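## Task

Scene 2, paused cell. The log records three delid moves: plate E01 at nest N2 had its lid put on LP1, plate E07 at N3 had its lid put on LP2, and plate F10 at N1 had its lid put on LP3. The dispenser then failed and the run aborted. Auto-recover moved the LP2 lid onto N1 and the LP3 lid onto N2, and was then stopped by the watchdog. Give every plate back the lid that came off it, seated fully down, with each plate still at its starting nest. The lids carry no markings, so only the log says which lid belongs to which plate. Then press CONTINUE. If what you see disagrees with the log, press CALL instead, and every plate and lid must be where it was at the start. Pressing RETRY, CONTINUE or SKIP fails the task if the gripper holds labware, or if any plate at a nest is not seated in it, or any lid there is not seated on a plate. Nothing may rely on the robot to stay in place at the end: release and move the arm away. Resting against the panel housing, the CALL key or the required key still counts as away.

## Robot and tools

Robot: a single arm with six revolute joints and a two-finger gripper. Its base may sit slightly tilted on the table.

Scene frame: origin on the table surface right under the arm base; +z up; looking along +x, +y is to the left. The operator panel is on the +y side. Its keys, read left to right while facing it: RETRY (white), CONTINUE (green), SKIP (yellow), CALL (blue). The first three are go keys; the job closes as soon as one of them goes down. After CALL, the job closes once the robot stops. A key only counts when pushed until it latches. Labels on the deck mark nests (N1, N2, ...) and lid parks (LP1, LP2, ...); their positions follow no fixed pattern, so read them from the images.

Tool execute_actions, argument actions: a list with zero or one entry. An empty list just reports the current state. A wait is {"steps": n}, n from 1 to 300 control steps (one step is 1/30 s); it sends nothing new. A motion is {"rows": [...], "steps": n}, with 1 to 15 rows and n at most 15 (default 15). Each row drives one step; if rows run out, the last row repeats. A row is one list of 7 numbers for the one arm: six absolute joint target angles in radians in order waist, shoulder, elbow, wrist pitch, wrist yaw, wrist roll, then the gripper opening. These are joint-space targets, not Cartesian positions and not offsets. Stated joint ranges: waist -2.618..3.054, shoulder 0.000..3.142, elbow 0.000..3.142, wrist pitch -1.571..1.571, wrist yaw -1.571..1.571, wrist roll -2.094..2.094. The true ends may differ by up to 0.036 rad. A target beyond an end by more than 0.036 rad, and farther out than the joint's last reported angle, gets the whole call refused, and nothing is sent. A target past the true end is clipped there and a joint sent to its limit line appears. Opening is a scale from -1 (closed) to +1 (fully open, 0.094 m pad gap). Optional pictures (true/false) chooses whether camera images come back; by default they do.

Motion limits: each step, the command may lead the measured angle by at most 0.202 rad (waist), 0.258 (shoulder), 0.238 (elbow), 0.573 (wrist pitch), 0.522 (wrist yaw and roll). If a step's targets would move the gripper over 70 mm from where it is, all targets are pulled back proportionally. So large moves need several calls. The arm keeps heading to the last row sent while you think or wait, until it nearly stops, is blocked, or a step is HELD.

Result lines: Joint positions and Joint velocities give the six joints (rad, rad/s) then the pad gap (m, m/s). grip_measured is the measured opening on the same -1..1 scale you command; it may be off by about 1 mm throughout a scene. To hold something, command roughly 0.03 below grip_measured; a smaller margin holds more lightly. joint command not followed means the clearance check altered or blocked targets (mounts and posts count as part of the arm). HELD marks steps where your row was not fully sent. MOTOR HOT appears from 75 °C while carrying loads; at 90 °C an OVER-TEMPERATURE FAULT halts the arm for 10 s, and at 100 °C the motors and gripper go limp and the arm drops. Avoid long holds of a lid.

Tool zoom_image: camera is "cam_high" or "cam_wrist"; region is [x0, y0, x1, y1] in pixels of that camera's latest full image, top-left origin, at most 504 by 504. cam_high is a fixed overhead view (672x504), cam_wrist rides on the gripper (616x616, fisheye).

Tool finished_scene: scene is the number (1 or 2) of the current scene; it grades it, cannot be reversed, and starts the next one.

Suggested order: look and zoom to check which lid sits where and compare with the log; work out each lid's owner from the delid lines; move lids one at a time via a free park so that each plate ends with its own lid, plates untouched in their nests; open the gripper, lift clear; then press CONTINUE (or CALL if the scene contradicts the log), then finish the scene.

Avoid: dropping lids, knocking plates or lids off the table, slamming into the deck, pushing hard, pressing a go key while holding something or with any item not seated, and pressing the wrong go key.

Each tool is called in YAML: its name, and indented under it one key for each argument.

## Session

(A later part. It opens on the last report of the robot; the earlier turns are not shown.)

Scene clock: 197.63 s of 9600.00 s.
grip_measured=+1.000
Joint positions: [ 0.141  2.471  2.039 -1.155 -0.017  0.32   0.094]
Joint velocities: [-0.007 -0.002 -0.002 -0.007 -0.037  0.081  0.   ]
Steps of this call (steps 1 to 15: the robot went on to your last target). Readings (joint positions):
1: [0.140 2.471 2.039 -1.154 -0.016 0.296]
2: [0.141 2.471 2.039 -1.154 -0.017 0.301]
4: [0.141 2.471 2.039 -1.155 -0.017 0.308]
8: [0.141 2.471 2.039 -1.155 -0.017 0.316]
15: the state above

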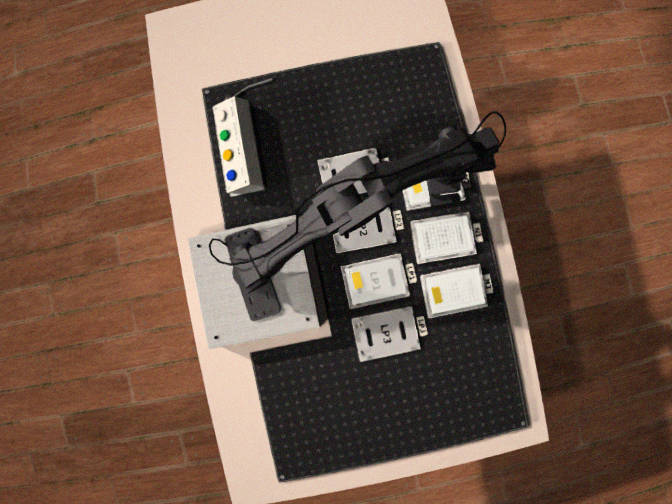

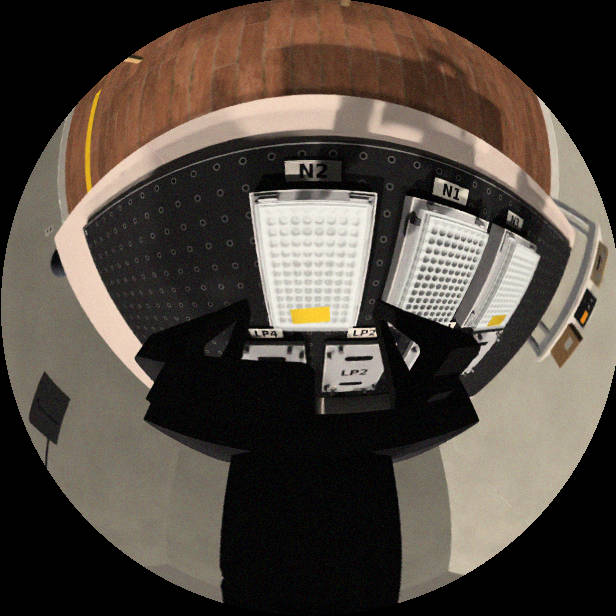

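execute_actions:
  actions:
    - {"rows": [[0.127, 2.486, 2.02, -1.133, -0.017, 0.32, 1], [0.127, 2.488, 2.018, -1.125, -0.017, 0.32, 1], [0.127, 2.490, 2.016, -1.117, -0.017, 0.32, 1], [0.127, 2.492, 2.014, -1.109, -0.017, 0.32, 1], [0.127, 2.494, 2.012, -1.101, -0.017, 0.32, 1], [0.127, 2.496, 2.010, -1.093, -0.017, 0.32, 1], [0.127, 2.498, 2.008, -1.085, -0.017, 0.32, 1], [0.127, 2.500, 2.006, -1.077, -0.017, 0.32, 1], [0.127, 2.502, 2.004, -1.069, -0.017, 0.32, 1], [0.127, 2.504, 2.002, -1.061, -0.017, 0.32, 1], [0.127, 2.506, 2.000, -1.053, -0.017, 0.32, 1], [0.127, 2.508, 1.998, -1.045, -0.017, 0.32, 1], [0.127, 2.510, 1.996, -1.037, -0.017, 0.32, 1], [0.127, 2.512, 1.994, -1.029, -0.017, 0.32, 1]], "steps": 15}
  pictures: false

execute_actions:
  actions:
    - {"steps": 15}

zoom_image:
  camera: "cam_wrist"
  region: [210, 160, 420, 370]

Scene clock: 207.87 s of 9600.00 s.
grip_measured=+1.000
Joint positions: [ 0.134  2.507  2.003 -1.073 -0.017  0.321  0.094]
Joint velocities: [ 0.007  0.046 -0.051  0.154  0.007 -0.007  0.   ]
Steps of this call (steps 1 to 15: the robot went on to your last target; steps 16 to 90: nothing new was sent; then 6.73 s passed at rest; steps 91 to 105: all 15 steps of this action). Readings (joint positions):
91: [0.140 2.471 2.037 -1.154 -0.017 0.321]
92: [0.140 2.471 2.035 -1.152 -0.017 0.321]
94: [0.138 2.473 2.030 -1.145 -0.017 0.321]
98: [0.135 2.487 2.019 -1.122 -0.017 0.321]
105: the state above

Scene clock: 208.37 s of 9600.00 s.
grip_measured=+1.000
Joint positions: [ 0.134  2.51   2.001 -1.047 -0.017  0.321  0.094]
Joint velocities: [-0.002 -0.007 -0.007 -0.007 -0.066  0.037  0.   ]
Steps of this call (steps 1 to 15: the robot went on to your last target). Readings (joint positions):
1: [0.134 2.508 2.002 -1.068 -0.017 0.321]
2: [0.134 2.510 2.002 -1.064 -0.017 0.321]
4: [0.134 2.510 2.001 -1.058 -0.017 0.321]
8: [0.134 2.510 2.001 -1.051 -0.017 0.321]
15: the state above

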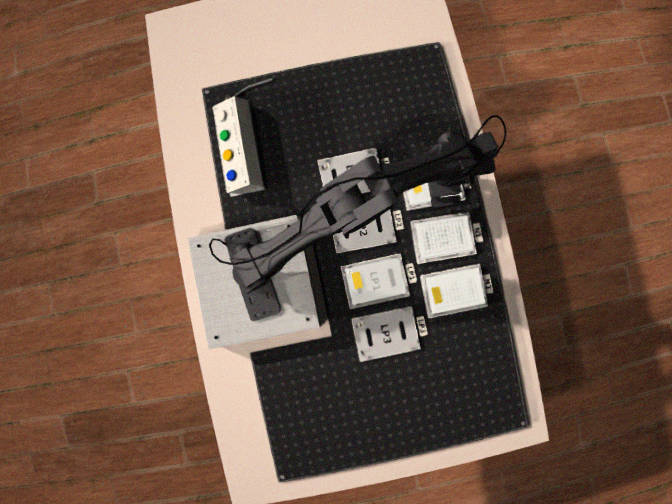

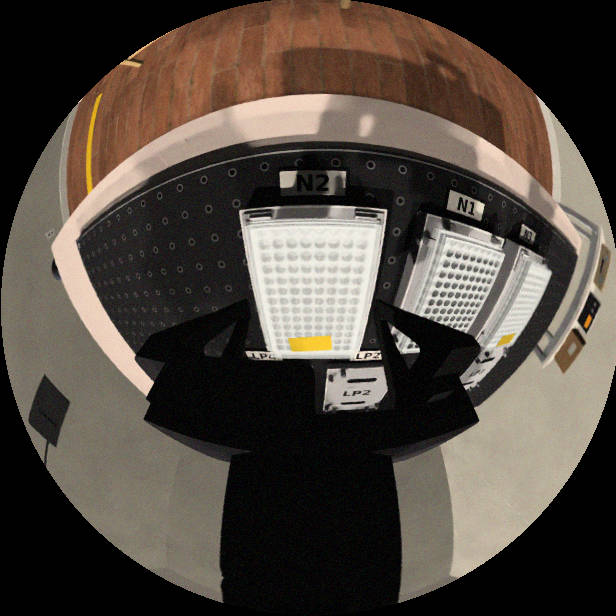

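Region (210, 160, 420, 370) of cam_wrist's 616x616 image, scaled by 2.400, with more detail than that image has.

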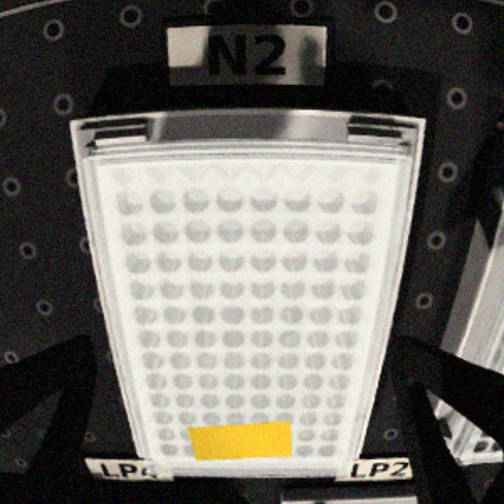

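execute_actions:
  actions:
    - {"rows": [[0.134, 2.51, 1.982, -1.025, -0.017, 0.321, 1], [0.134, 2.51, 1.979, -1.02, -0.017, 0.321, 1], [0.134, 2.51, 1.976, -1.015, -0.017, 0.321, 1], [0.134, 2.51, 1.973, -1.01, -0.017, 0.321, 1], [0.134, 2.51, 1.970, -1.005, -0.017, 0.321, 1], [0.134, 2.51, 1.967, -1.0, -0.017, 0.321, 1], [0.134, 2.51, 1.964, -0.995, -0.017, 0.321, 1], [0.134, 2.51, 1.961, -0.99, -0.017, 0.321, 1], [0.134, 2.51, 1.958, -0.985, -0.017, 0.321, 1], [0.134, 2.51, 1.955, -0.98, -0.017, 0.321, 1], [0.134, 2.51, 1.952, -0.975, -0.017, 0.321, 1], [0.134, 2.51, 1.949, -0.97, -0.017, 0.321, 1], [0.134, 2.51, 1.946, -0.966, -0.017, 0.321, 1], [0.134, 2.51, 1.943, -0.963, -0.017, 0.321, 1], [0.134, 2.51, 1.942, -0.963, -0.017, 0.321, 1]], "steps": 15}
  pictures: false

execute_actions:
  actions:
    - {"steps": 14}

zoom_image:
  camera: "cam_wrist"
  region: [210, 160, 420, 370]

Scene clock: 214.40 s of 9600.00 s.
grip_measured=+1.000
Joint positions: [ 0.134  2.51   1.955 -0.994 -0.017  0.321  0.094]
Joint velocities: [-0.002  0.002 -0.056  0.125  0.066 -0.051  0.   ]
Steps of this call (steps 1 to 15: the robot went on to your last target; steps 16 to 90: nothing new was sent; then 2.53 s passed at rest; steps 91 to 105: all 15 steps of this action). Readings (joint positions):
91: [0.134 2.510 2.000 -1.045 -0.017 0.321]
92: [0.134 2.510 1.997 -1.043 -0.017 0.321]
94: [0.134 2.510 1.989 -1.038 -0.017 0.321]
98: [0.134 2.510 1.974 -1.025 -0.017 0.321]
105: the state above

Scene clock: 214.87 s of 9600.00 s.
grip_measured=+1.000
Joint positions: [ 0.134  2.51   1.95  -0.981 -0.017  0.321  0.094]
Joint velocities: [-0.007 -0.007 -0.012  0.066 -0.051 -0.007  0.   ]
Steps of this call (steps 1 to 14: the robot went on to your last target). Readings (joint positions):
1: [0.134 2.510 1.953 -0.992 -0.017 0.321]
2: [0.134 2.510 1.951 -0.990 -0.017 0.321]
4: [0.134 2.510 1.950 -0.987 -0.017 0.321]
8: [0.134 2.510 1.950 -0.983 -0.017 0.321]
14: the state above

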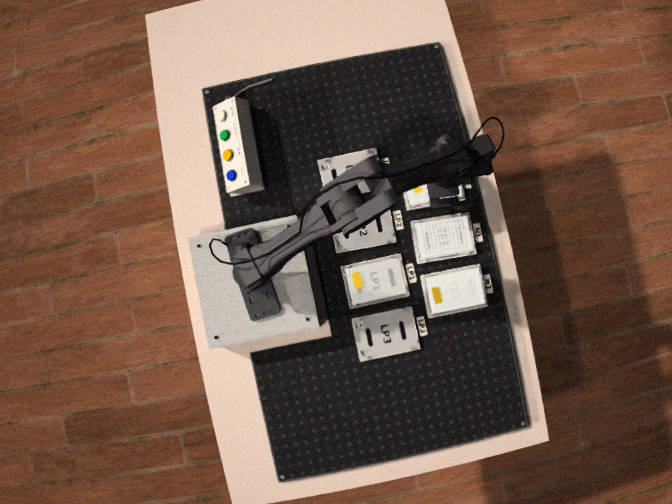

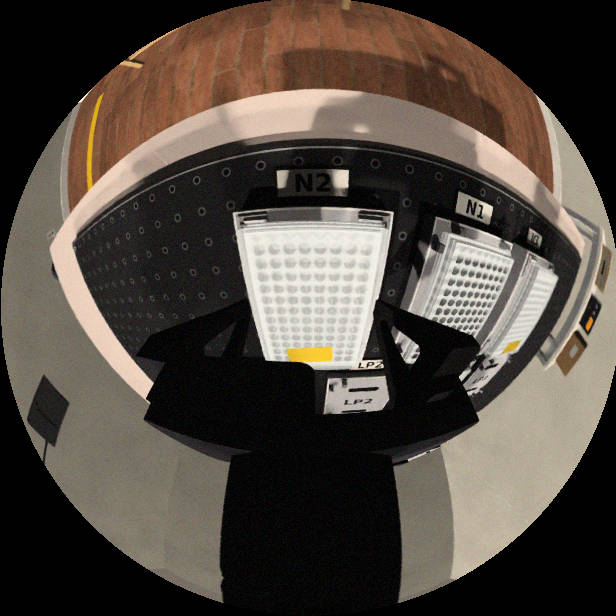

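Region (210, 160, 420, 370) of cam_wrist's 616x616 image, scaled by 2.400, with more detail than that image has.

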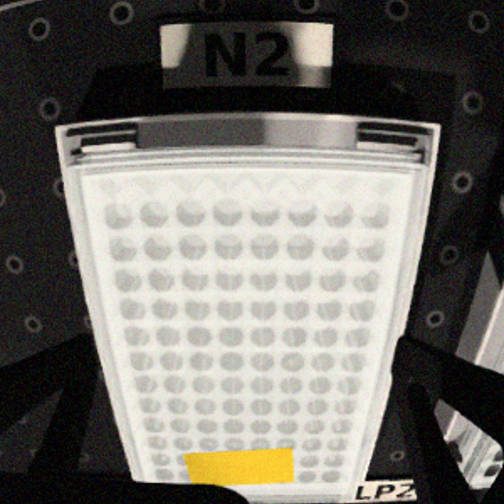

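execute_actions:
  actions:
    - {"rows": [[0.134, 2.51, 1.95, -0.981, -0.017, 0.321, 0.95], [0.134, 2.51, 1.95, -0.981, -0.017, 0.321, 0.9], [0.134, 2.51, 1.95, -0.981, -0.017, 0.321, 0.86], [0.134, 2.51, 1.95, -0.981, -0.017, 0.321, 0.83], [0.134, 2.51, 1.95, -0.981, -0.017, 0.321, 0.81], [0.134, 2.51, 1.95, -0.981, -0.017, 0.321, 0.79], [0.134, 2.51, 1.95, -0.981, -0.017, 0.321, 0.775], [0.134, 2.51, 1.95, -0.981, -0.017, 0.321, 0.76], [0.134, 2.51, 1.95, -0.981, -0.017, 0.321, 0.745]], "steps": 15}

zoom_image:
  camera: "cam_wrist"
  region: [210, 160, 420, 370]

Scene clock: 219.70 s of 9600.00 s.
grip_measured=+0.781
Joint positions: [ 0.134  2.51   1.95  -0.98  -0.017  0.321  0.084]
Joint velocities: [ 0.002 -0.012 -0.007  0.022  0.022 -0.051 -0.001]
Steps of this call (steps 1 to 30: the robot went on to your last target; steps 31 to 90: nothing new was sent; then 1.33 s passed at rest; steps 91 to 105: all 15 steps of this action). Readings (joint positions):
91: [0.134 2.510 1.950 -0.980 -0.017 0.321]
92: [0.134 2.510 1.950 -0.980 -0.017 0.321]
94: [0.134 2.510 1.950 -0.980 -0.017 0.321]
98: [0.134 2.510 1.950 -0.980 -0.017 0.321]
105: the state above

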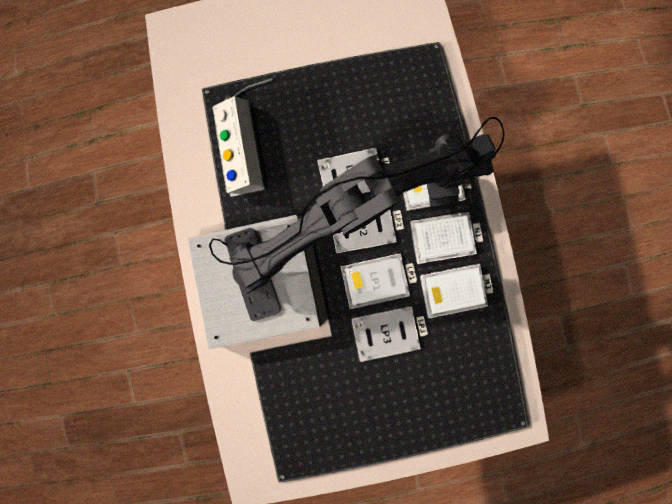

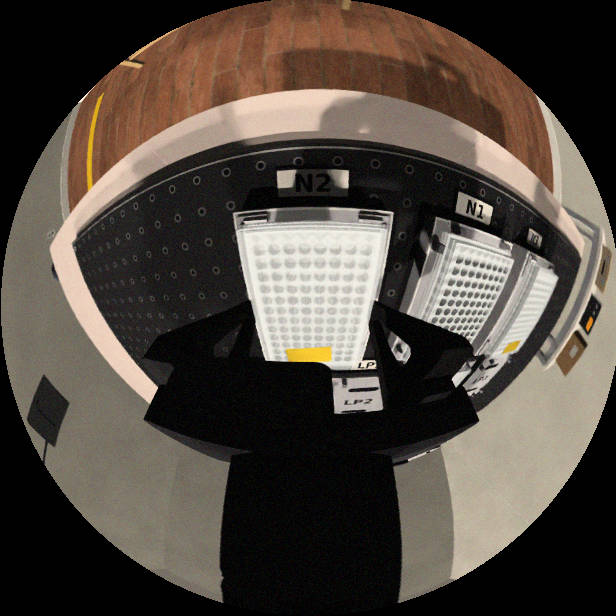

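Region (210, 160, 420, 370) of cam_wrist's 616x616 image, scaled by 2.400, with more detail than that image has.

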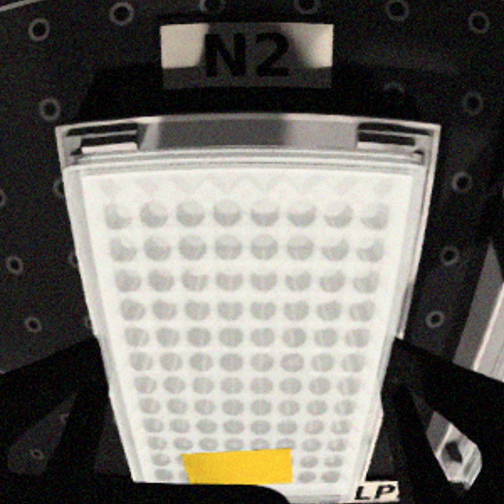

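execute_actions:
  actions:
    - {"rows": [[0.134, 2.51, 1.973, -1.002, -0.017, 0.321, 0.745], [0.134, 2.51, 1.977, -1.007, -0.017, 0.321, 0.745], [0.134, 2.51, 1.982, -1.013, -0.017, 0.321, 0.745], [0.134, 2.51, 1.988, -1.021, -0.017, 0.321, 0.745], [0.134, 2.51, 1.994, -1.029, -0.017, 0.321, 0.745], [0.134, 2.51, 2.000, -1.037, -0.017, 0.321, 0.745], [0.134, 2.51, 2.006, -1.045, -0.017, 0.321, 0.745], [0.134, 2.51, 2.012, -1.053, -0.017, 0.321, 0.745], [0.134, 2.51, 2.018, -1.061, -0.017, 0.321, 0.745], [0.134, 2.51, 2.024, -1.069, -0.017, 0.321, 0.745], [0.134, 2.51, 2.030, -1.077, -0.017, 0.321, 0.745], [0.134, 2.51, 2.036, -1.085, -0.017, 0.321, 0.745], [0.134, 2.51, 2.042, -1.092, -0.017, 0.321, 0.745], [0.134, 2.49, 2.047, -1.097, -0.017, 0.321, 0.745], [0.134, 2.475, 2.05, -1.10, -0.017, 0.321, 0.745]], "steps": 15}
  pictures: false

execute_actions:
  actions:
    - {"rows": [[0.131, 2.465, 2.05, -1.10, -0.017, 0.318, 0.745], [0.127, 2.460, 2.05, -1.10, -0.017, 0.314, 0.745], [0.122, 2.455, 2.05, -1.10, -0.017, 0.309, 0.745], [0.115, 2.450, 2.05, -1.10, -0.017, 0.302, 0.745], [0.106, 2.446, 2.05, -1.10, -0.017, 0.294, 0.745], [0.097, 2.442, 2.05, -1.10, -0.017, 0.285, 0.745], [0.087, 2.438, 2.03, -1.09, -0.017, 0.275, 0.745], [0.076, 2.434, 2.006, -1.06, -0.017, 0.264, 0.745], [0.065, 2.430, 1.9985, -1.056, -0.017, 0.254, 0.745], [0.054, 2.426, 1.991, -1.052, -0.017, 0.243, 0.745], [0.043, 2.422, 1.9835, -1.048, -0.017, 0.232, 0.745], [0.031, 2.418, 1.976, -1.044, -0.017, 0.220, 0.745], [0.018, 2.414, 1.9685, -1.04, -0.017, 0.208, 0.745], [0.007, 2.410, 1.961, -1.036, -0.017, 0.197, 0.745], [-0.004, 2.406, 1.9535, -1.032, -0.017, 0.186, 0.745]], "steps": 15}
  pictures: false

execute_actions:
  actions:
    - {"rows": [[-0.015, 2.402, 1.946, -1.028, -0.017, 0.175, 0.745], [-0.026, 2.398, 1.9385, -1.024, -0.017, 0.164, 0.745], [-0.039, 2.395, 1.931, -1.02, -0.017, 0.152, 0.745], [-0.051, 2.392, 1.9235, -1.016, -0.017, 0.140, 0.745], [-0.062, 2.390, 1.916, -1.012, -0.017, 0.129, 0.745], [-0.073, 2.389, 1.9085, -1.008, -0.017, 0.119, 0.745], [-0.084, 2.389, 1.901, -1.004, -0.017, 0.108, 0.745], [-0.095, 2.389, 1.8935, -1.0, -0.017, 0.097, 0.745], [-0.105, 2.389, 1.886, -0.996, -0.017, 0.087, 0.745], [-0.114, 2.389, 1.8785, -0.992, -0.017, 0.078, 0.745], [-0.123, 2.389, 1.871, -0.988, -0.017, 0.070, 0.745], [-0.130, 2.389, 1.864, -0.984, -0.017, 0.063, 0.745], [-0.135, 2.389, 1.858, -0.98, -0.017, 0.058, 0.745], [-0.139, 2.389, 1.852, -0.976, -0.017, 0.054, 0.745], [-0.142, 2.389, 1.848, -0.974, -0.017, 0.051, 0.745]], "steps": 15}
  pictures: false

execute_actions:
  actions:
    - {"steps": 15}

zoom_image:
  camera: "cam_wrist"
  region: [210, 160, 420, 370]

Scene clock: 238.87 s of 9600.00 s.
grip_measured=+0.781
Joint positions: [ 0.134  2.51   2.016 -1.06  -0.017  0.321  0.084]
Joint velocities: [ 0.002  0.017  0.134 -0.168 -0.022 -0.022 -0.   ]
Steps of this call (steps 1 to 15: the robot went on to your last target; steps 16 to 90: nothing new was sent; then 15.67 s passed at rest; steps 91 to 105: all 15 steps of this action). Readings (joint positions):
91: [0.134 2.510 1.950 -0.981 -0.017 0.321]
92: [0.134 2.510 1.950 -0.983 -0.017 0.321]
94: [0.134 2.510 1.952 -0.987 -0.017 0.321]
98: [0.134 2.510 1.973 -1.012 -0.017 0.321]
105: the state above

Scene clock: 239.37 s of 9600.00 s.
grip_measured=+0.781
Joint positions: [ 0.024  2.444  1.978 -1.059 -0.018  0.235  0.084]
Joint velocities: [-0.413 -0.081 -0.237  0.11  -0.007 -0.271  0.   ]
Steps of this call (steps 1 to 15: all 15 steps of this action). Readings (joint positions):
1: [0.134 2.509 2.019 -1.065 -0.017 0.321]
2: [0.134 2.507 2.020 -1.068 -0.017 0.321]
4: [0.133 2.500 2.020 -1.076 -0.017 0.318]
8: [0.115 2.481 2.020 -1.081 -0.018 0.298]
15: the state above

Scene clock: 239.87 s of 9600.00 s.
grip_measured=+0.781
Joint positions: [-0.133  2.424  1.864 -1.006 -0.018  0.085  0.084]
Joint velocities: [-0.173 -0.007 -0.173  0.095  0.022 -0.286  0.   ]
Steps of this call (steps 1 to 15: all 15 steps of this action). Readings (joint positions):
1: [0.010 2.441 1.970 -1.056 -0.018 0.225]
2: [-0.004 2.438 1.961 -1.053 -0.018 0.214]
4: [-0.028 2.434 1.945 -1.046 -0.018 0.193]
8: [-0.071 2.427 1.914 -1.033 -0.018 0.149]
15: the state above

Scene clock: 240.37 s of 9600.00 s.
grip_measured=+0.781
Joint positions: [-0.144  2.424  1.854 -0.993 -0.018  0.058  0.084]
Joint velocities: [-0.012  0.002  0.007  0.022  0.051  0.081 -0.   ]
Steps of this call (steps 1 to 15: the robot went on to your last target). Readings (joint positions):
1: [-0.138 2.424 1.859 -1.004 -0.018 0.080]
2: [-0.142 2.424 1.856 -1.003 -0.018 0.076]
4: [-0.144 2.424 1.854 -1.001 -0.018 0.069]
8: [-0.144 2.424 1.854 -0.995 -0.018 0.062]
15: the state above

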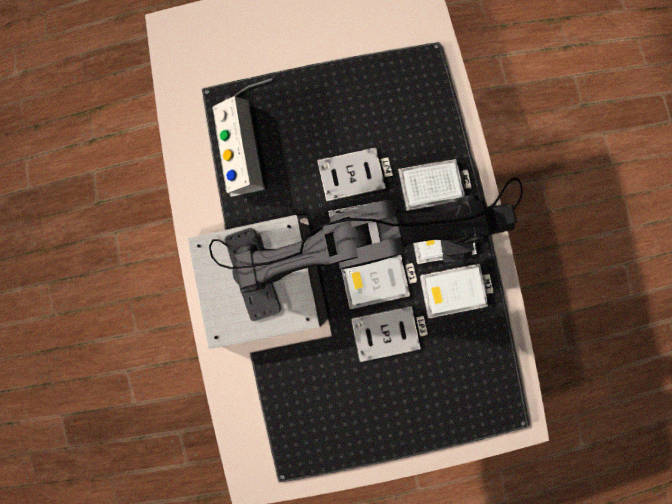

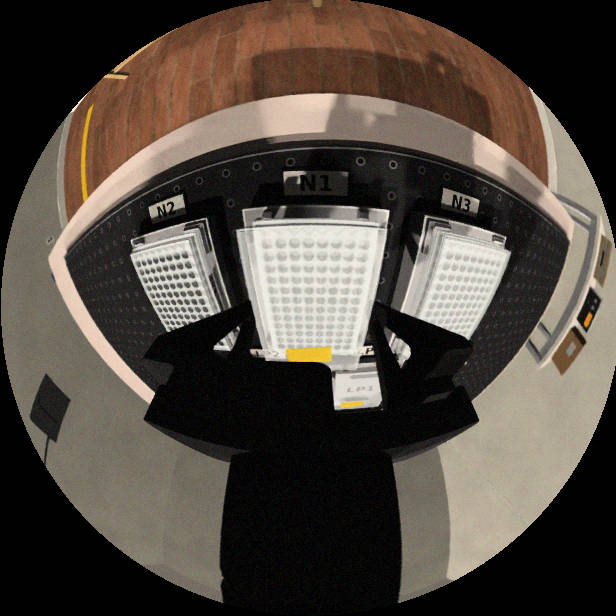

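Region (210, 160, 420, 370) of cam_wrist's 616x616 image, scaled by 2.400, with more detail than that image has.

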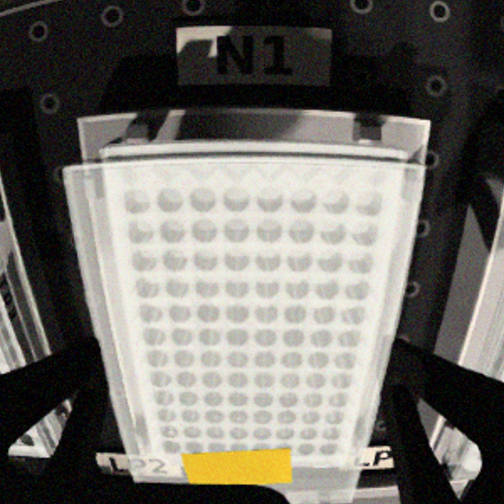

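execute_actions:
  actions:
    - {"rows": [[-0.1585, 2.424, 1.835, -0.971, -0.018, 0.058, 0.745], [-0.1585, 2.424, 1.833, -0.967, -0.018, 0.058, 0.745], [-0.1585, 2.424, 1.831, -0.963, -0.018, 0.058, 0.745], [-0.1585, 2.424, 1.829, -0.959, -0.018, 0.058, 0.745], [-0.1585, 2.424, 1.827, -0.955, -0.018, 0.058, 0.745], [-0.1585, 2.424, 1.825, -0.951, -0.018, 0.058, 0.745], [-0.149, 2.424, 1.823, -0.947, -0.018, 0.058, 0.745], [-0.149, 2.424, 1.821, -0.943, -0.018, 0.058, 0.745], [-0.149, 2.424, 1.819, -0.939, -0.018, 0.058, 0.745], [-0.149, 2.424, 1.817, -0.935, -0.018, 0.058, 0.745], [-0.149, 2.424, 1.815, -0.932, -0.018, 0.058, 0.745], [-0.149, 2.424, 1.813, -0.929, -0.018, 0.058, 0.745], [-0.149, 2.424, 1.812, -0.929, -0.018, 0.058, 0.745]], "steps": 15}
  pictures: false

execute_actions:
  actions:
    - {"steps": 12}

zoom_image:
  camera: "cam_wrist"
  region: [210, 160, 420, 370]

Scene clock: 246.60 s of 9600.00 s.
grip_measured=+0.781
Joint positions: [-0.15   2.424  1.821 -0.954 -0.018  0.057  0.084]
Joint velocities: [ 0.002 -0.002 -0.032  0.022 -0.037 -0.007 -0.   ]
Steps of this call (steps 1 to 15: the robot went on to your last target; steps 16 to 90: nothing new was sent; then 2.73 s passed at rest; steps 91 to 105: all 15 steps of this action). Readings (joint positions):
91: [-0.144 2.424 1.852 -0.991 -0.018 0.057]
92: [-0.145 2.424 1.850 -0.989 -0.018 0.057]
94: [-0.147 2.424 1.843 -0.985 -0.018 0.057]
98: [-0.150 2.424 1.832 -0.975 -0.018 0.057]
105: the state above

Scene clock: 247.00 s of 9600.00 s.
grip_measured=+0.781
Joint positions: [-0.15   2.424  1.82  -0.947 -0.018  0.057  0.084]
Joint velocities: [ 0.002  0.002 -0.002  0.051  0.007 -0.037 -0.   ]
Steps of this call (steps 1 to 12: the robot went on to your last target). Readings (joint positions):
1: [-0.150 2.424 1.820 -0.953 -0.018 0.057]
2: [-0.150 2.424 1.820 -0.952 -0.018 0.057]
4: [-0.150 2.424 1.820 -0.950 -0.018 0.057]
8: [-0.150 2.424 1.820 -0.948 -0.018 0.057]
12: the state above

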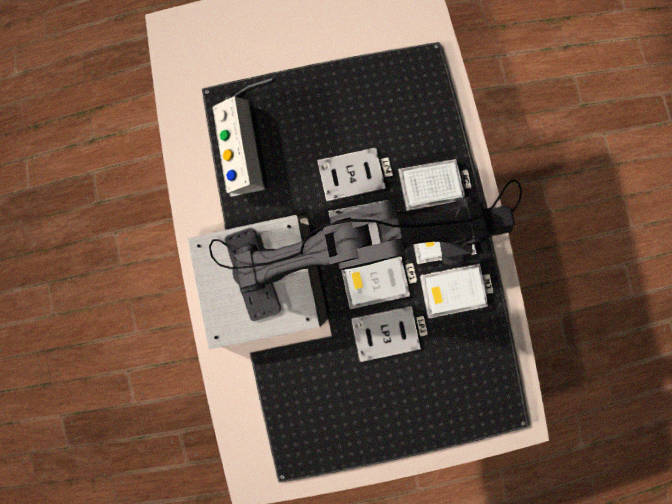

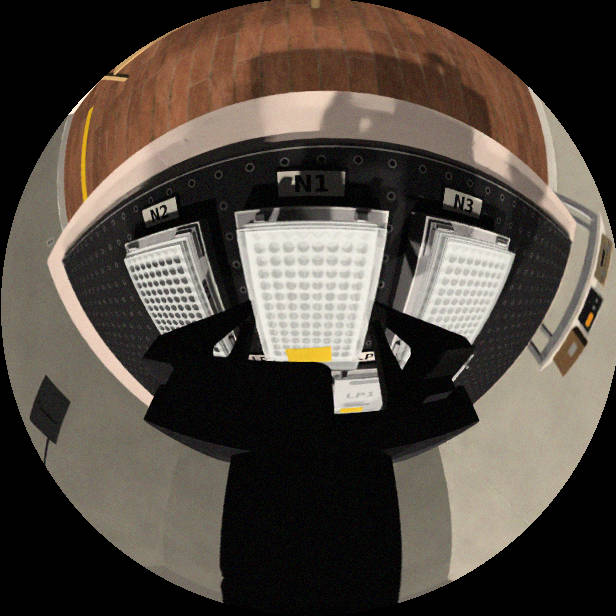

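Region (210, 160, 420, 370) of cam_wrist's 616x616 image, scaled by 2.400, with more detail than that image has.

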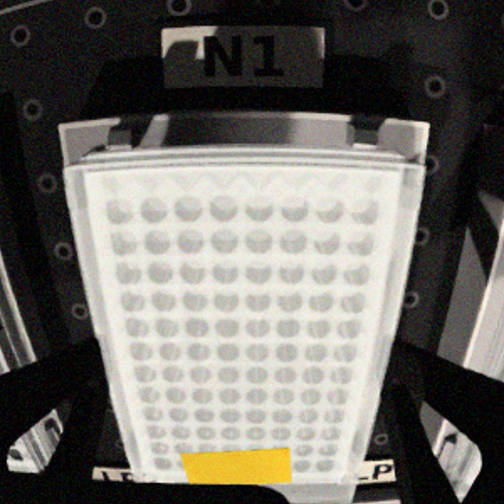

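execute_actions:
  actions:
    - {"rows": [[-0.15, 2.424, 1.82, -0.947, -0.028, 0.057, 0.745], [-0.15, 2.424, 1.82, -0.947, -0.028, 0.057, 0.745], [-0.15, 2.424, 1.82, -0.947, -0.028, 0.057, 0.745], [-0.15, 2.424, 1.82, -0.93, -0.028, 0.057, 0.745], [-0.15, 2.424, 1.801, -0.925, -0.028, 0.057, 0.745], [-0.15, 2.424, 1.799, -0.922, -0.028, 0.057, 0.745], [-0.15, 2.424, 1.797, -0.919, -0.028, 0.057, 0.745], [-0.15, 2.424, 1.795, -0.916, -0.028, 0.057, 0.745], [-0.15, 2.424, 1.793, -0.913, -0.028, 0.057, 0.745], [-0.15, 2.424, 1.791, -0.910, -0.028, 0.057, 0.745], [-0.15, 2.424, 1.789, -0.907, -0.028, 0.057, 0.745], [-0.15, 2.424, 1.787, -0.904, -0.028, 0.057, 0.745], [-0.15, 2.424, 1.787, -0.901, -0.028, 0.057, 0.745], [-0.15, 2.424, 1.787, -0.898, -0.028, 0.057, 0.745], [-0.15, 2.424, 1.787, -0.896, -0.028, 0.057, 0.745]], "steps": 15}
  pictures: false

execute_actions:
  actions:
    - {"steps": 12}

zoom_image:
  camera: "cam_wrist"
  region: [210, 160, 420, 370]

Scene clock: 255.60 s of 9600.00 s.
grip_measured=+0.781
Joint positions: [-0.15   2.424  1.797 -0.919 -0.021  0.057  0.084]
Joint velocities: [-0.017  0.012 -0.017  0.081  0.037  0.022  0.   ]
Steps of this call (steps 1 to 15: the robot went on to your last target; steps 16 to 90: nothing new was sent; then 5.10 s passed at rest; steps 91 to 105: all 15 steps of this action). Readings (joint positions):
91: [-0.150 2.424 1.820 -0.947 -0.018 0.057]
92: [-0.150 2.424 1.820 -0.947 -0.019 0.057]
94: [-0.150 2.424 1.820 -0.947 -0.019 0.057]
98: [-0.150 2.424 1.809 -0.939 -0.020 0.057]
105: the state above

Scene clock: 256.00 s of 9600.00 s.
grip_measured=+0.781
Joint positions: [-0.15   2.424  1.796 -0.915 -0.021  0.057  0.084]
Joint velocities: [ 0.002 -0.002 -0.007  0.022  0.051 -0.007  0.   ]
Steps of this call (steps 1 to 12: the robot went on to your last target). Readings (joint positions):
1: [-0.150 2.424 1.796 -0.918 -0.021 0.057]
2: [-0.150 2.424 1.796 -0.917 -0.021 0.057]
4: [-0.150 2.424 1.796 -0.917 -0.021 0.057]
8: [-0.150 2.424 1.796 -0.915 -0.021 0.057]
12: the state above

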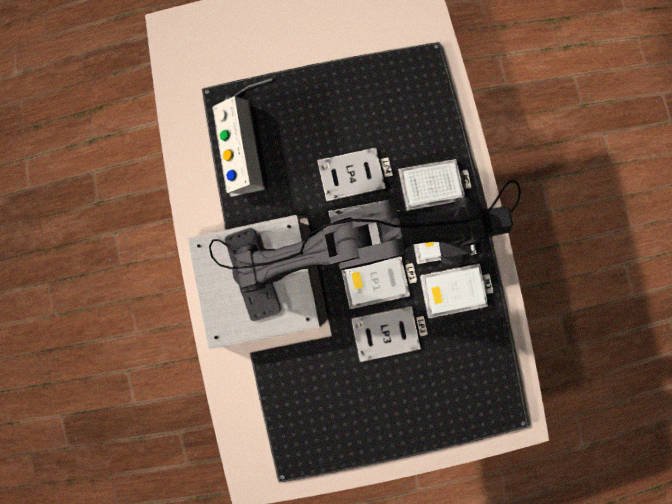

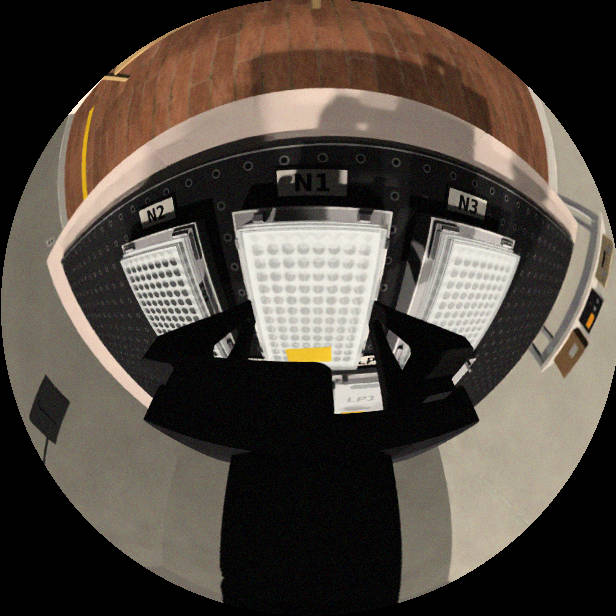

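Region (210, 160, 420, 370) of cam_wrist's 616x616 image, scaled by 2.400, with more detail than that image has.

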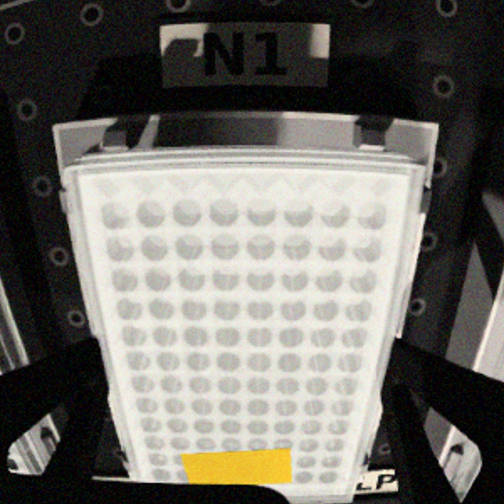

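execute_actions:
  actions:
    - {"rows": [[-0.15, 2.424, 1.796, -0.915, -0.021, 0.057, 0.79], [-0.15, 2.424, 1.796, -0.915, -0.021, 0.057, 0.82], [-0.15, 2.424, 1.796, -0.915, -0.021, 0.057, 0.86], [-0.15, 2.424, 1.796, -0.915, -0.021, 0.057, 0.92], [-0.15, 2.424, 1.796, -0.915, -0.021, 0.057, 1.0]], "steps": 15}

zoom_image:
  camera: "cam_wrist"
  region: [210, 160, 420, 370]

Scene clock: 259.27 s of 9600.00 s.
grip_measured=+1.000
Joint positions: [-0.15   2.424  1.796 -0.915 -0.021  0.057  0.094]
Joint velocities: [ 0.012 -0.022 -0.002 -0.022 -0.066 -0.022  0.   ]
Steps of this call (steps 1 to 15: the robot went on to your last target; steps 16 to 83: nothing new was sent; steps 84 to 98: all 15 steps of this action). Readings (joint positions):
84: [-0.150 2.424 1.796 -0.915 -0.021 0.057]
85: [-0.150 2.424 1.796 -0.915 -0.021 0.057]
87: [-0.150 2.424 1.796 -0.915 -0.021 0.057]
91: [-0.150 2.424 1.796 -0.915 -0.021 0.057]
98: the state above

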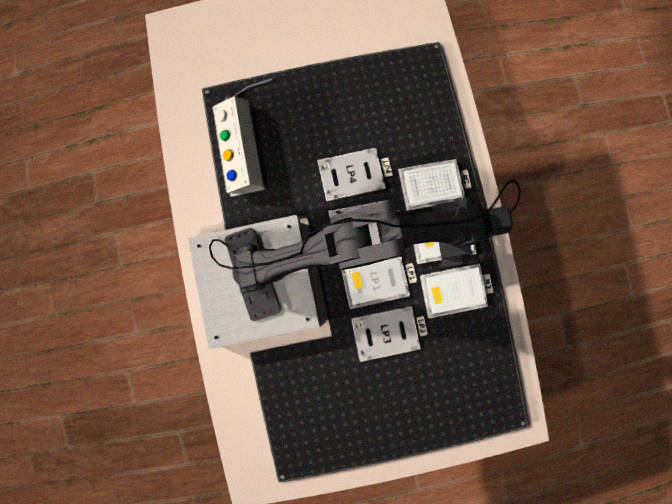

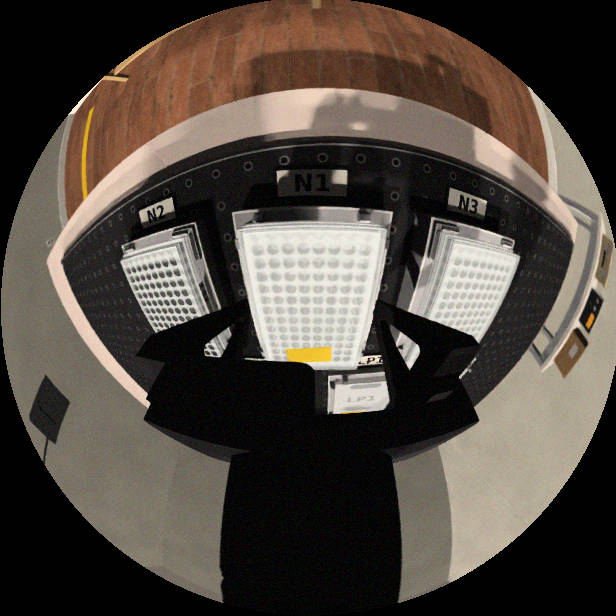

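Region (210, 160, 420, 370) of cam_wrist's 616x616 image, scaled by 2.400, with more detail than that image has.

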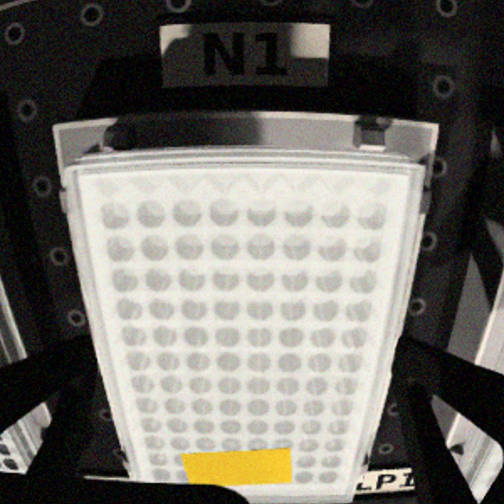

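execute_actions:
  actions:
    - {"rows": [[-0.15, 2.385, 1.796, -0.937, -0.021, 0.057, 1], [-0.15, 2.378, 1.796, -0.944, -0.021, 0.057, 1], [-0.15, 2.371, 1.796, -0.951, -0.021, 0.057, 1], [-0.15, 2.364, 1.796, -0.958, -0.021, 0.057, 1], [-0.15, 2.357, 1.796, -0.965, -0.021, 0.057, 1], [-0.15, 2.350, 1.796, -0.972, -0.021, 0.057, 1], [-0.15, 2.343, 1.796, -0.979, -0.021, 0.057, 1], [-0.15, 2.336, 1.796, -0.986, -0.021, 0.057, 1], [-0.15, 2.329, 1.796, -0.993, -0.021, 0.057, 1], [-0.15, 2.322, 1.796, -1.0, -0.021, 0.057, 1], [-0.15, 2.315, 1.796, -1.007, -0.021, 0.057, 1], [-0.15, 2.308, 1.796, -1.014, -0.021, 0.057, 1], [-0.15, 2.298, 1.78, -1.014, -0.021, 0.057, 1], [-0.15, 2.286, 1.765, -1.005, -0.021, 0.057, 1], [-0.15, 2.272, 1.745, -0.995, -0.021, 0.057, 1]], "steps": 15}
  pictures: false

execute_actions:
  actions:
    - {"rows": [[-0.152, 2.256, 1.722, -0.954, -0.01, 0.054, 1], [-0.155, 2.240, 1.698, -0.946, -0.01, 0.050, 1], [-0.160, 2.224, 1.674, -0.938, -0.01, 0.045, 1], [-0.165, 2.208, 1.650, -0.929, -0.01, 0.038, 1], [-0.172, 2.192, 1.626, -0.921, -0.01, 0.030, 1], [-0.179, 2.176, 1.602, -0.913, -0.01, 0.021, 1], [-0.187, 2.160, 1.578, -0.905, -0.01, 0.012, 1], [-0.196, 2.144, 1.554, -0.897, -0.01, 0.001, 1], [-0.205, 2.128, 1.530, -0.888, -0.01, -0.010, 1], [-0.213, 2.112, 1.506, -0.880, -0.01, -0.020, 1], [-0.222, 2.096, 1.482, -0.872, -0.01, -0.031, 1], [-0.232, 2.080, 1.458, -0.864, -0.01, -0.043, 1], [-0.242, 2.064, 1.434, -0.856, -0.01, -0.055, 1], [-0.250, 2.048, 1.410, -0.847, -0.01, -0.066, 1], [-0.259, 2.032, 1.386, -0.839, -0.01, -0.077, 1]], "steps": 15}
  pictures: false

execute_actions:
  actions:
    - {"rows": [[-0.268, 2.016, 1.362, -0.831, -0.01, -0.087, 1], [-0.276, 2.000, 1.338, -0.823, -0.01, -0.098, 1], [-0.286, 1.985, 1.316, -0.816, -0.01, -0.110, 1], [-0.296, 1.973, 1.293, -0.805, -0.01, -0.122, 1], [-0.305, 1.961, 1.270, -0.794, -0.01, -0.133, 1], [-0.314, 1.949, 1.248, -0.783, -0.01, -0.143, 1], [-0.322, 1.937, 1.225, -0.772, -0.01, -0.154, 1], [-0.331, 1.925, 1.202, -0.761, -0.01, -0.165, 1], [-0.339, 1.913, 1.180, -0.750, -0.01, -0.174, 1], [-0.346, 1.901, 1.157, -0.738, -0.01, -0.183, 1], [-0.353, 1.889, 1.134, -0.727, -0.01, -0.191, 1], [-0.358, 1.877, 1.112, -0.716, -0.01, -0.198, 1], [-0.363, 1.865, 1.089, -0.705, -0.01, -0.203, 1], [-0.366, 1.853, 1.066, -0.694, -0.01, -0.207, 1], [-0.368, 1.841, 1.044, -0.683, -0.01, -0.210, 1]], "steps": 15}
  pictures: false

execute_actions:
  actions:
    - {"rows": [[-0.368, 1.830, 1.0205, -0.672, -0.01, -0.21, 1], [-0.368, 1.819, 0.997, -0.661, -0.01, -0.21, 1], [-0.368, 1.808, 0.974, -0.650, -0.01, -0.21, 1], [-0.368, 1.799, 0.954, -0.640, -0.01, -0.21, 1], [-0.368, 1.790, 0.935, -0.631, -0.01, -0.21, 1], [-0.368, 1.782, 0.918, -0.623, -0.01, -0.21, 1], [-0.368, 1.775, 0.903, -0.616, -0.01, -0.21, 1], [-0.368, 1.769, 0.890, -0.610, -0.01, -0.21, 1], [-0.368, 1.764, 0.879, -0.605, -0.01, -0.21, 1], [-0.368, 1.759, 0.869, -0.600, -0.01, -0.21, 1], [-0.368, 1.756, 0.862, -0.597, -0.01, -0.21, 1], [-0.368, 1.753, 0.856, -0.594, -0.01, -0.21, 1]], "steps": 15}
  pictures: false

execute_actions:
  actions:
    - {"steps": 15}

zoom_image:
  camera: "cam_wrist"
  region: [210, 160, 420, 370]

Scene clock: 290.17 s of 9600.00 s.
grip_measured=+1.000
Joint positions: [-0.15   2.324  1.782 -0.981 -0.021  0.057  0.094]
Joint velocities: [-0.007 -0.364 -0.33   0.007 -0.037 -0.022  0.   ]
Steps of this call (steps 1 to 15: the robot went on to your last target; steps 16 to 90: nothing new was sent; then 27.40 s passed at rest; steps 91 to 105: all 15 steps of this action). Readings (joint positions):
91: [-0.150 2.424 1.796 -0.916 -0.021 0.057]
92: [-0.150 2.424 1.796 -0.918 -0.021 0.057]
94: [-0.150 2.420 1.796 -0.927 -0.021 0.057]
98: [-0.150 2.393 1.796 -0.950 -0.021 0.057]
105: the state above

Scene clock: 290.67 s of 9600.00 s.
grip_measured=+1.000
Joint positions: [-0.238  2.094  1.433 -0.89  -0.017 -0.028  0.094]
Joint velocities: [-0.295 -0.481 -0.686  0.242  0.051 -0.3    0.   ]
Steps of this call (steps 1 to 15: all 15 steps of this action). Readings (joint positions):
1: [-0.150 2.310 1.767 -0.978 -0.020 0.057]
2: [-0.150 2.294 1.747 -0.973 -0.020 0.057]
4: [-0.150 2.263 1.701 -0.962 -0.019 0.054]
8: [-0.165 2.203 1.603 -0.940 -0.019 0.034]
15: the state above

Scene clock: 291.17 s of 9600.00 s.
grip_measured=+1.000
Joint positions: [-0.358  1.894  1.089 -0.745 -0.013 -0.176  0.094]
Joint velocities: [-0.11  -0.349 -0.647  0.242  0.095 -0.242  0.   ]
Steps of this call (steps 1 to 15: all 15 steps of this action). Readings (joint positions):
1: [-0.248 2.077 1.409 -0.882 -0.016 -0.038]
2: [-0.257 2.061 1.385 -0.873 -0.016 -0.048]
4: [-0.275 2.028 1.339 -0.858 -0.015 -0.069]
8: [-0.309 1.974 1.250 -0.819 -0.015 -0.113]
15: the state above

Scene clock: 291.67 s of 9600.00 s.
grip_measured=+1.000
Joint positions: [-0.363  1.786  0.864 -0.632 -0.013 -0.203  0.094]
Joint velocities: [ 0.017 -0.002 -0.022  0.081 -0.037  0.037  0.   ]
Steps of this call (steps 1 to 15: all 15 steps of this action). Readings (joint positions):
1: [-0.361 1.882 1.067 -0.735 -0.013 -0.182]
2: [-0.362 1.870 1.044 -0.724 -0.013 -0.186]
4: [-0.363 1.847 0.999 -0.702 -0.013 -0.192]
8: [-0.363 1.811 0.922 -0.667 -0.013 -0.199]
15: the state above

Scene clock: 292.17 s of 9600.00 s.
grip_measured=+1.000
Joint positions: [-0.363  1.784  0.864 -0.612 -0.013 -0.204  0.094]
Joint velocities: [ 0.017 -0.012 -0.017 -0.007  0.051  0.051  0.   ]
Steps of this call (steps 1 to 15: the robot went on to your last target). Readings (joint positions):
1: [-0.363 1.786 0.864 -0.629 -0.013 -0.203]
2: [-0.363 1.785 0.864 -0.626 -0.013 -0.203]
4: [-0.363 1.785 0.864 -0.620 -0.013 -0.203]
8: [-0.363 1.784 0.864 -0.615 -0.013 -0.204]
15: the state above

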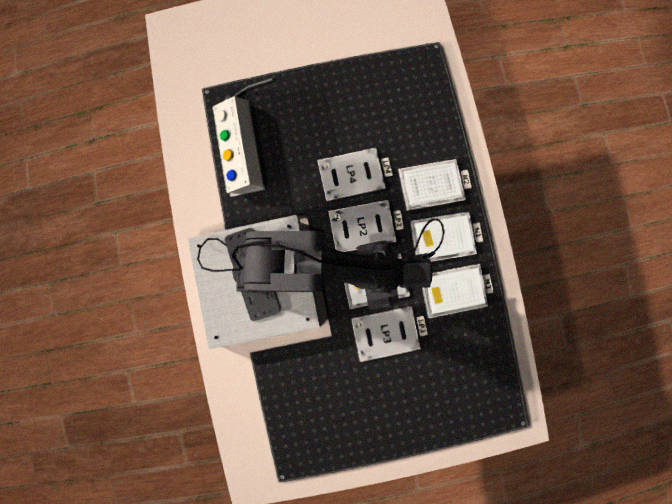

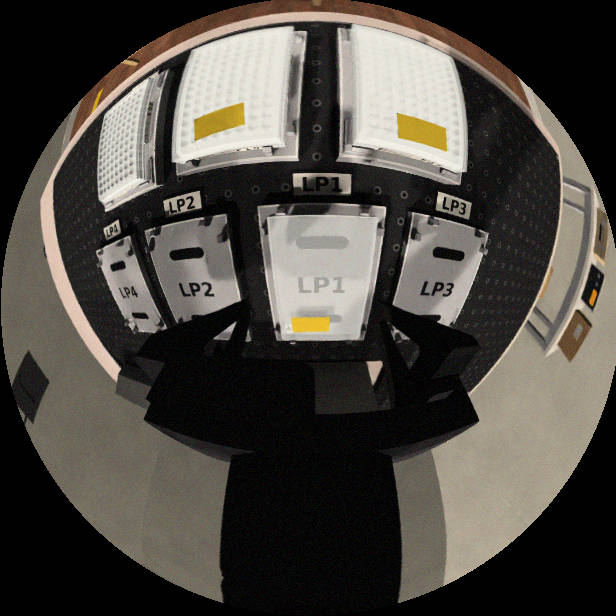

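Region (210, 160, 420, 370) of cam_wrist's 616x616 image, scaled by 2.400, with more detail than that image has.

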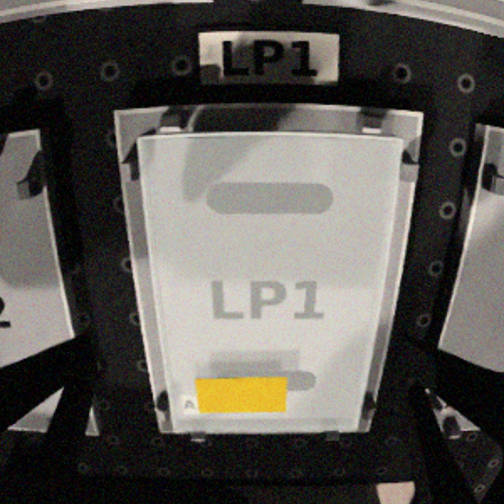

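execute_actions:
  actions:
    - {"rows": [[-0.375, 1.80, 0.846, -0.59, -0.013, -0.215, 1], [-0.379, 1.806, 0.844, -0.582, -0.013, -0.22, 1], [-0.383, 1.813, 0.842, -0.573, -0.013, -0.225, 1], [-0.387, 1.821, 0.840, -0.563, -0.013, -0.23, 1], [-0.391, 1.829, 0.838, -0.553, -0.013, -0.235, 1], [-0.394, 1.837, 0.836, -0.543, -0.013, -0.2375, 1], [-0.396, 1.845, 0.834, -0.533, -0.013, -0.2375, 1], [-0.396, 1.853, 0.832, -0.523, -0.013, -0.2375, 1], [-0.396, 1.861, 0.830, -0.513, -0.013, -0.2375, 1], [-0.396, 1.869, 0.828, -0.503, -0.013, -0.2375, 1], [-0.396, 1.877, 0.826, -0.493, -0.013, -0.2375, 1], [-0.396, 1.884, 0.824, -0.483, -0.013, -0.2375, 1], [-0.396, 1.890, 0.822, -0.473, -0.013, -0.2375, 1], [-0.396, 1.896, 0.820, -0.462, -0.013, -0.2375, 1], [-0.396, 1.90, 0.818, -0.452, -0.013, -0.2375, 1]], "steps": 15}
  pictures: false

execute_actions:
  actions:
    - {"steps": 18}

zoom_image:
  camera: "cam_wrist"
  region: [210, 160, 420, 370]

Scene clock: 305.03 s of 9600.00 s.
grip_measured=+1.000
Joint positions: [-0.389  1.881  0.831 -0.512 -0.013 -0.23   0.094]
Joint velocities: [ 0.002  0.149 -0.061  0.359 -0.022 -0.081  0.   ]
Steps of this call (steps 1 to 15: the robot went on to your last target; steps 16 to 90: nothing new was sent; then 9.37 s passed at rest; steps 91 to 105: all 15 steps of this action). Readings (joint positions):
91: [-0.363 1.784 0.864 -0.611 -0.013 -0.205]
92: [-0.364 1.784 0.862 -0.609 -0.013 -0.206]
94: [-0.370 1.789 0.858 -0.600 -0.013 -0.212]
98: [-0.386 1.824 0.848 -0.572 -0.013 -0.223]
105: the state above

Scene clock: 305.63 s of 9600.00 s.
grip_measured=+1.000
Joint positions: [-0.389  1.891  0.827 -0.47  -0.013 -0.232  0.094]
Joint velocities: [ 0.007  0.007 -0.002 -0.139 -0.007 -0.007  0.   ]
Steps of this call (steps 1 to 18: the robot went on to your last target). Readings (joint positions):
1: [-0.389 1.886 0.829 -0.504 -0.013 -0.230]
2: [-0.389 1.889 0.828 -0.497 -0.013 -0.230]
4: [-0.389 1.891 0.827 -0.489 -0.013 -0.231]
8: [-0.389 1.891 0.827 -0.477 -0.013 -0.231]
18: the state above

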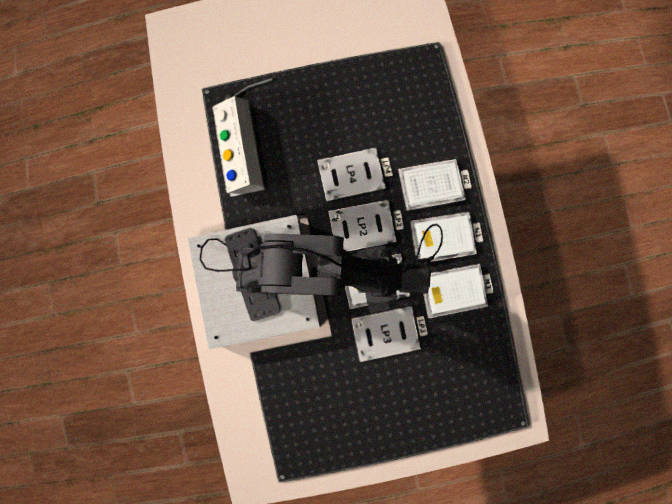

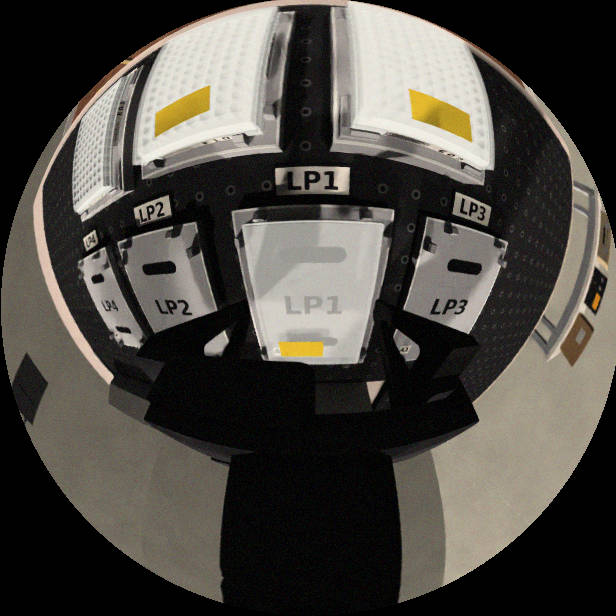

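Region (210, 160, 420, 370) of cam_wrist's 616x616 image, scaled by 2.400, with more detail than that image has.

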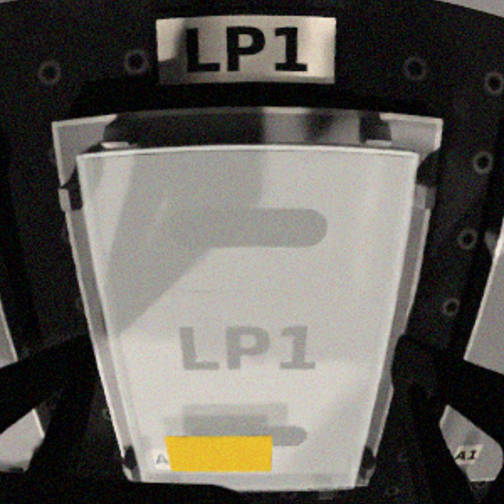

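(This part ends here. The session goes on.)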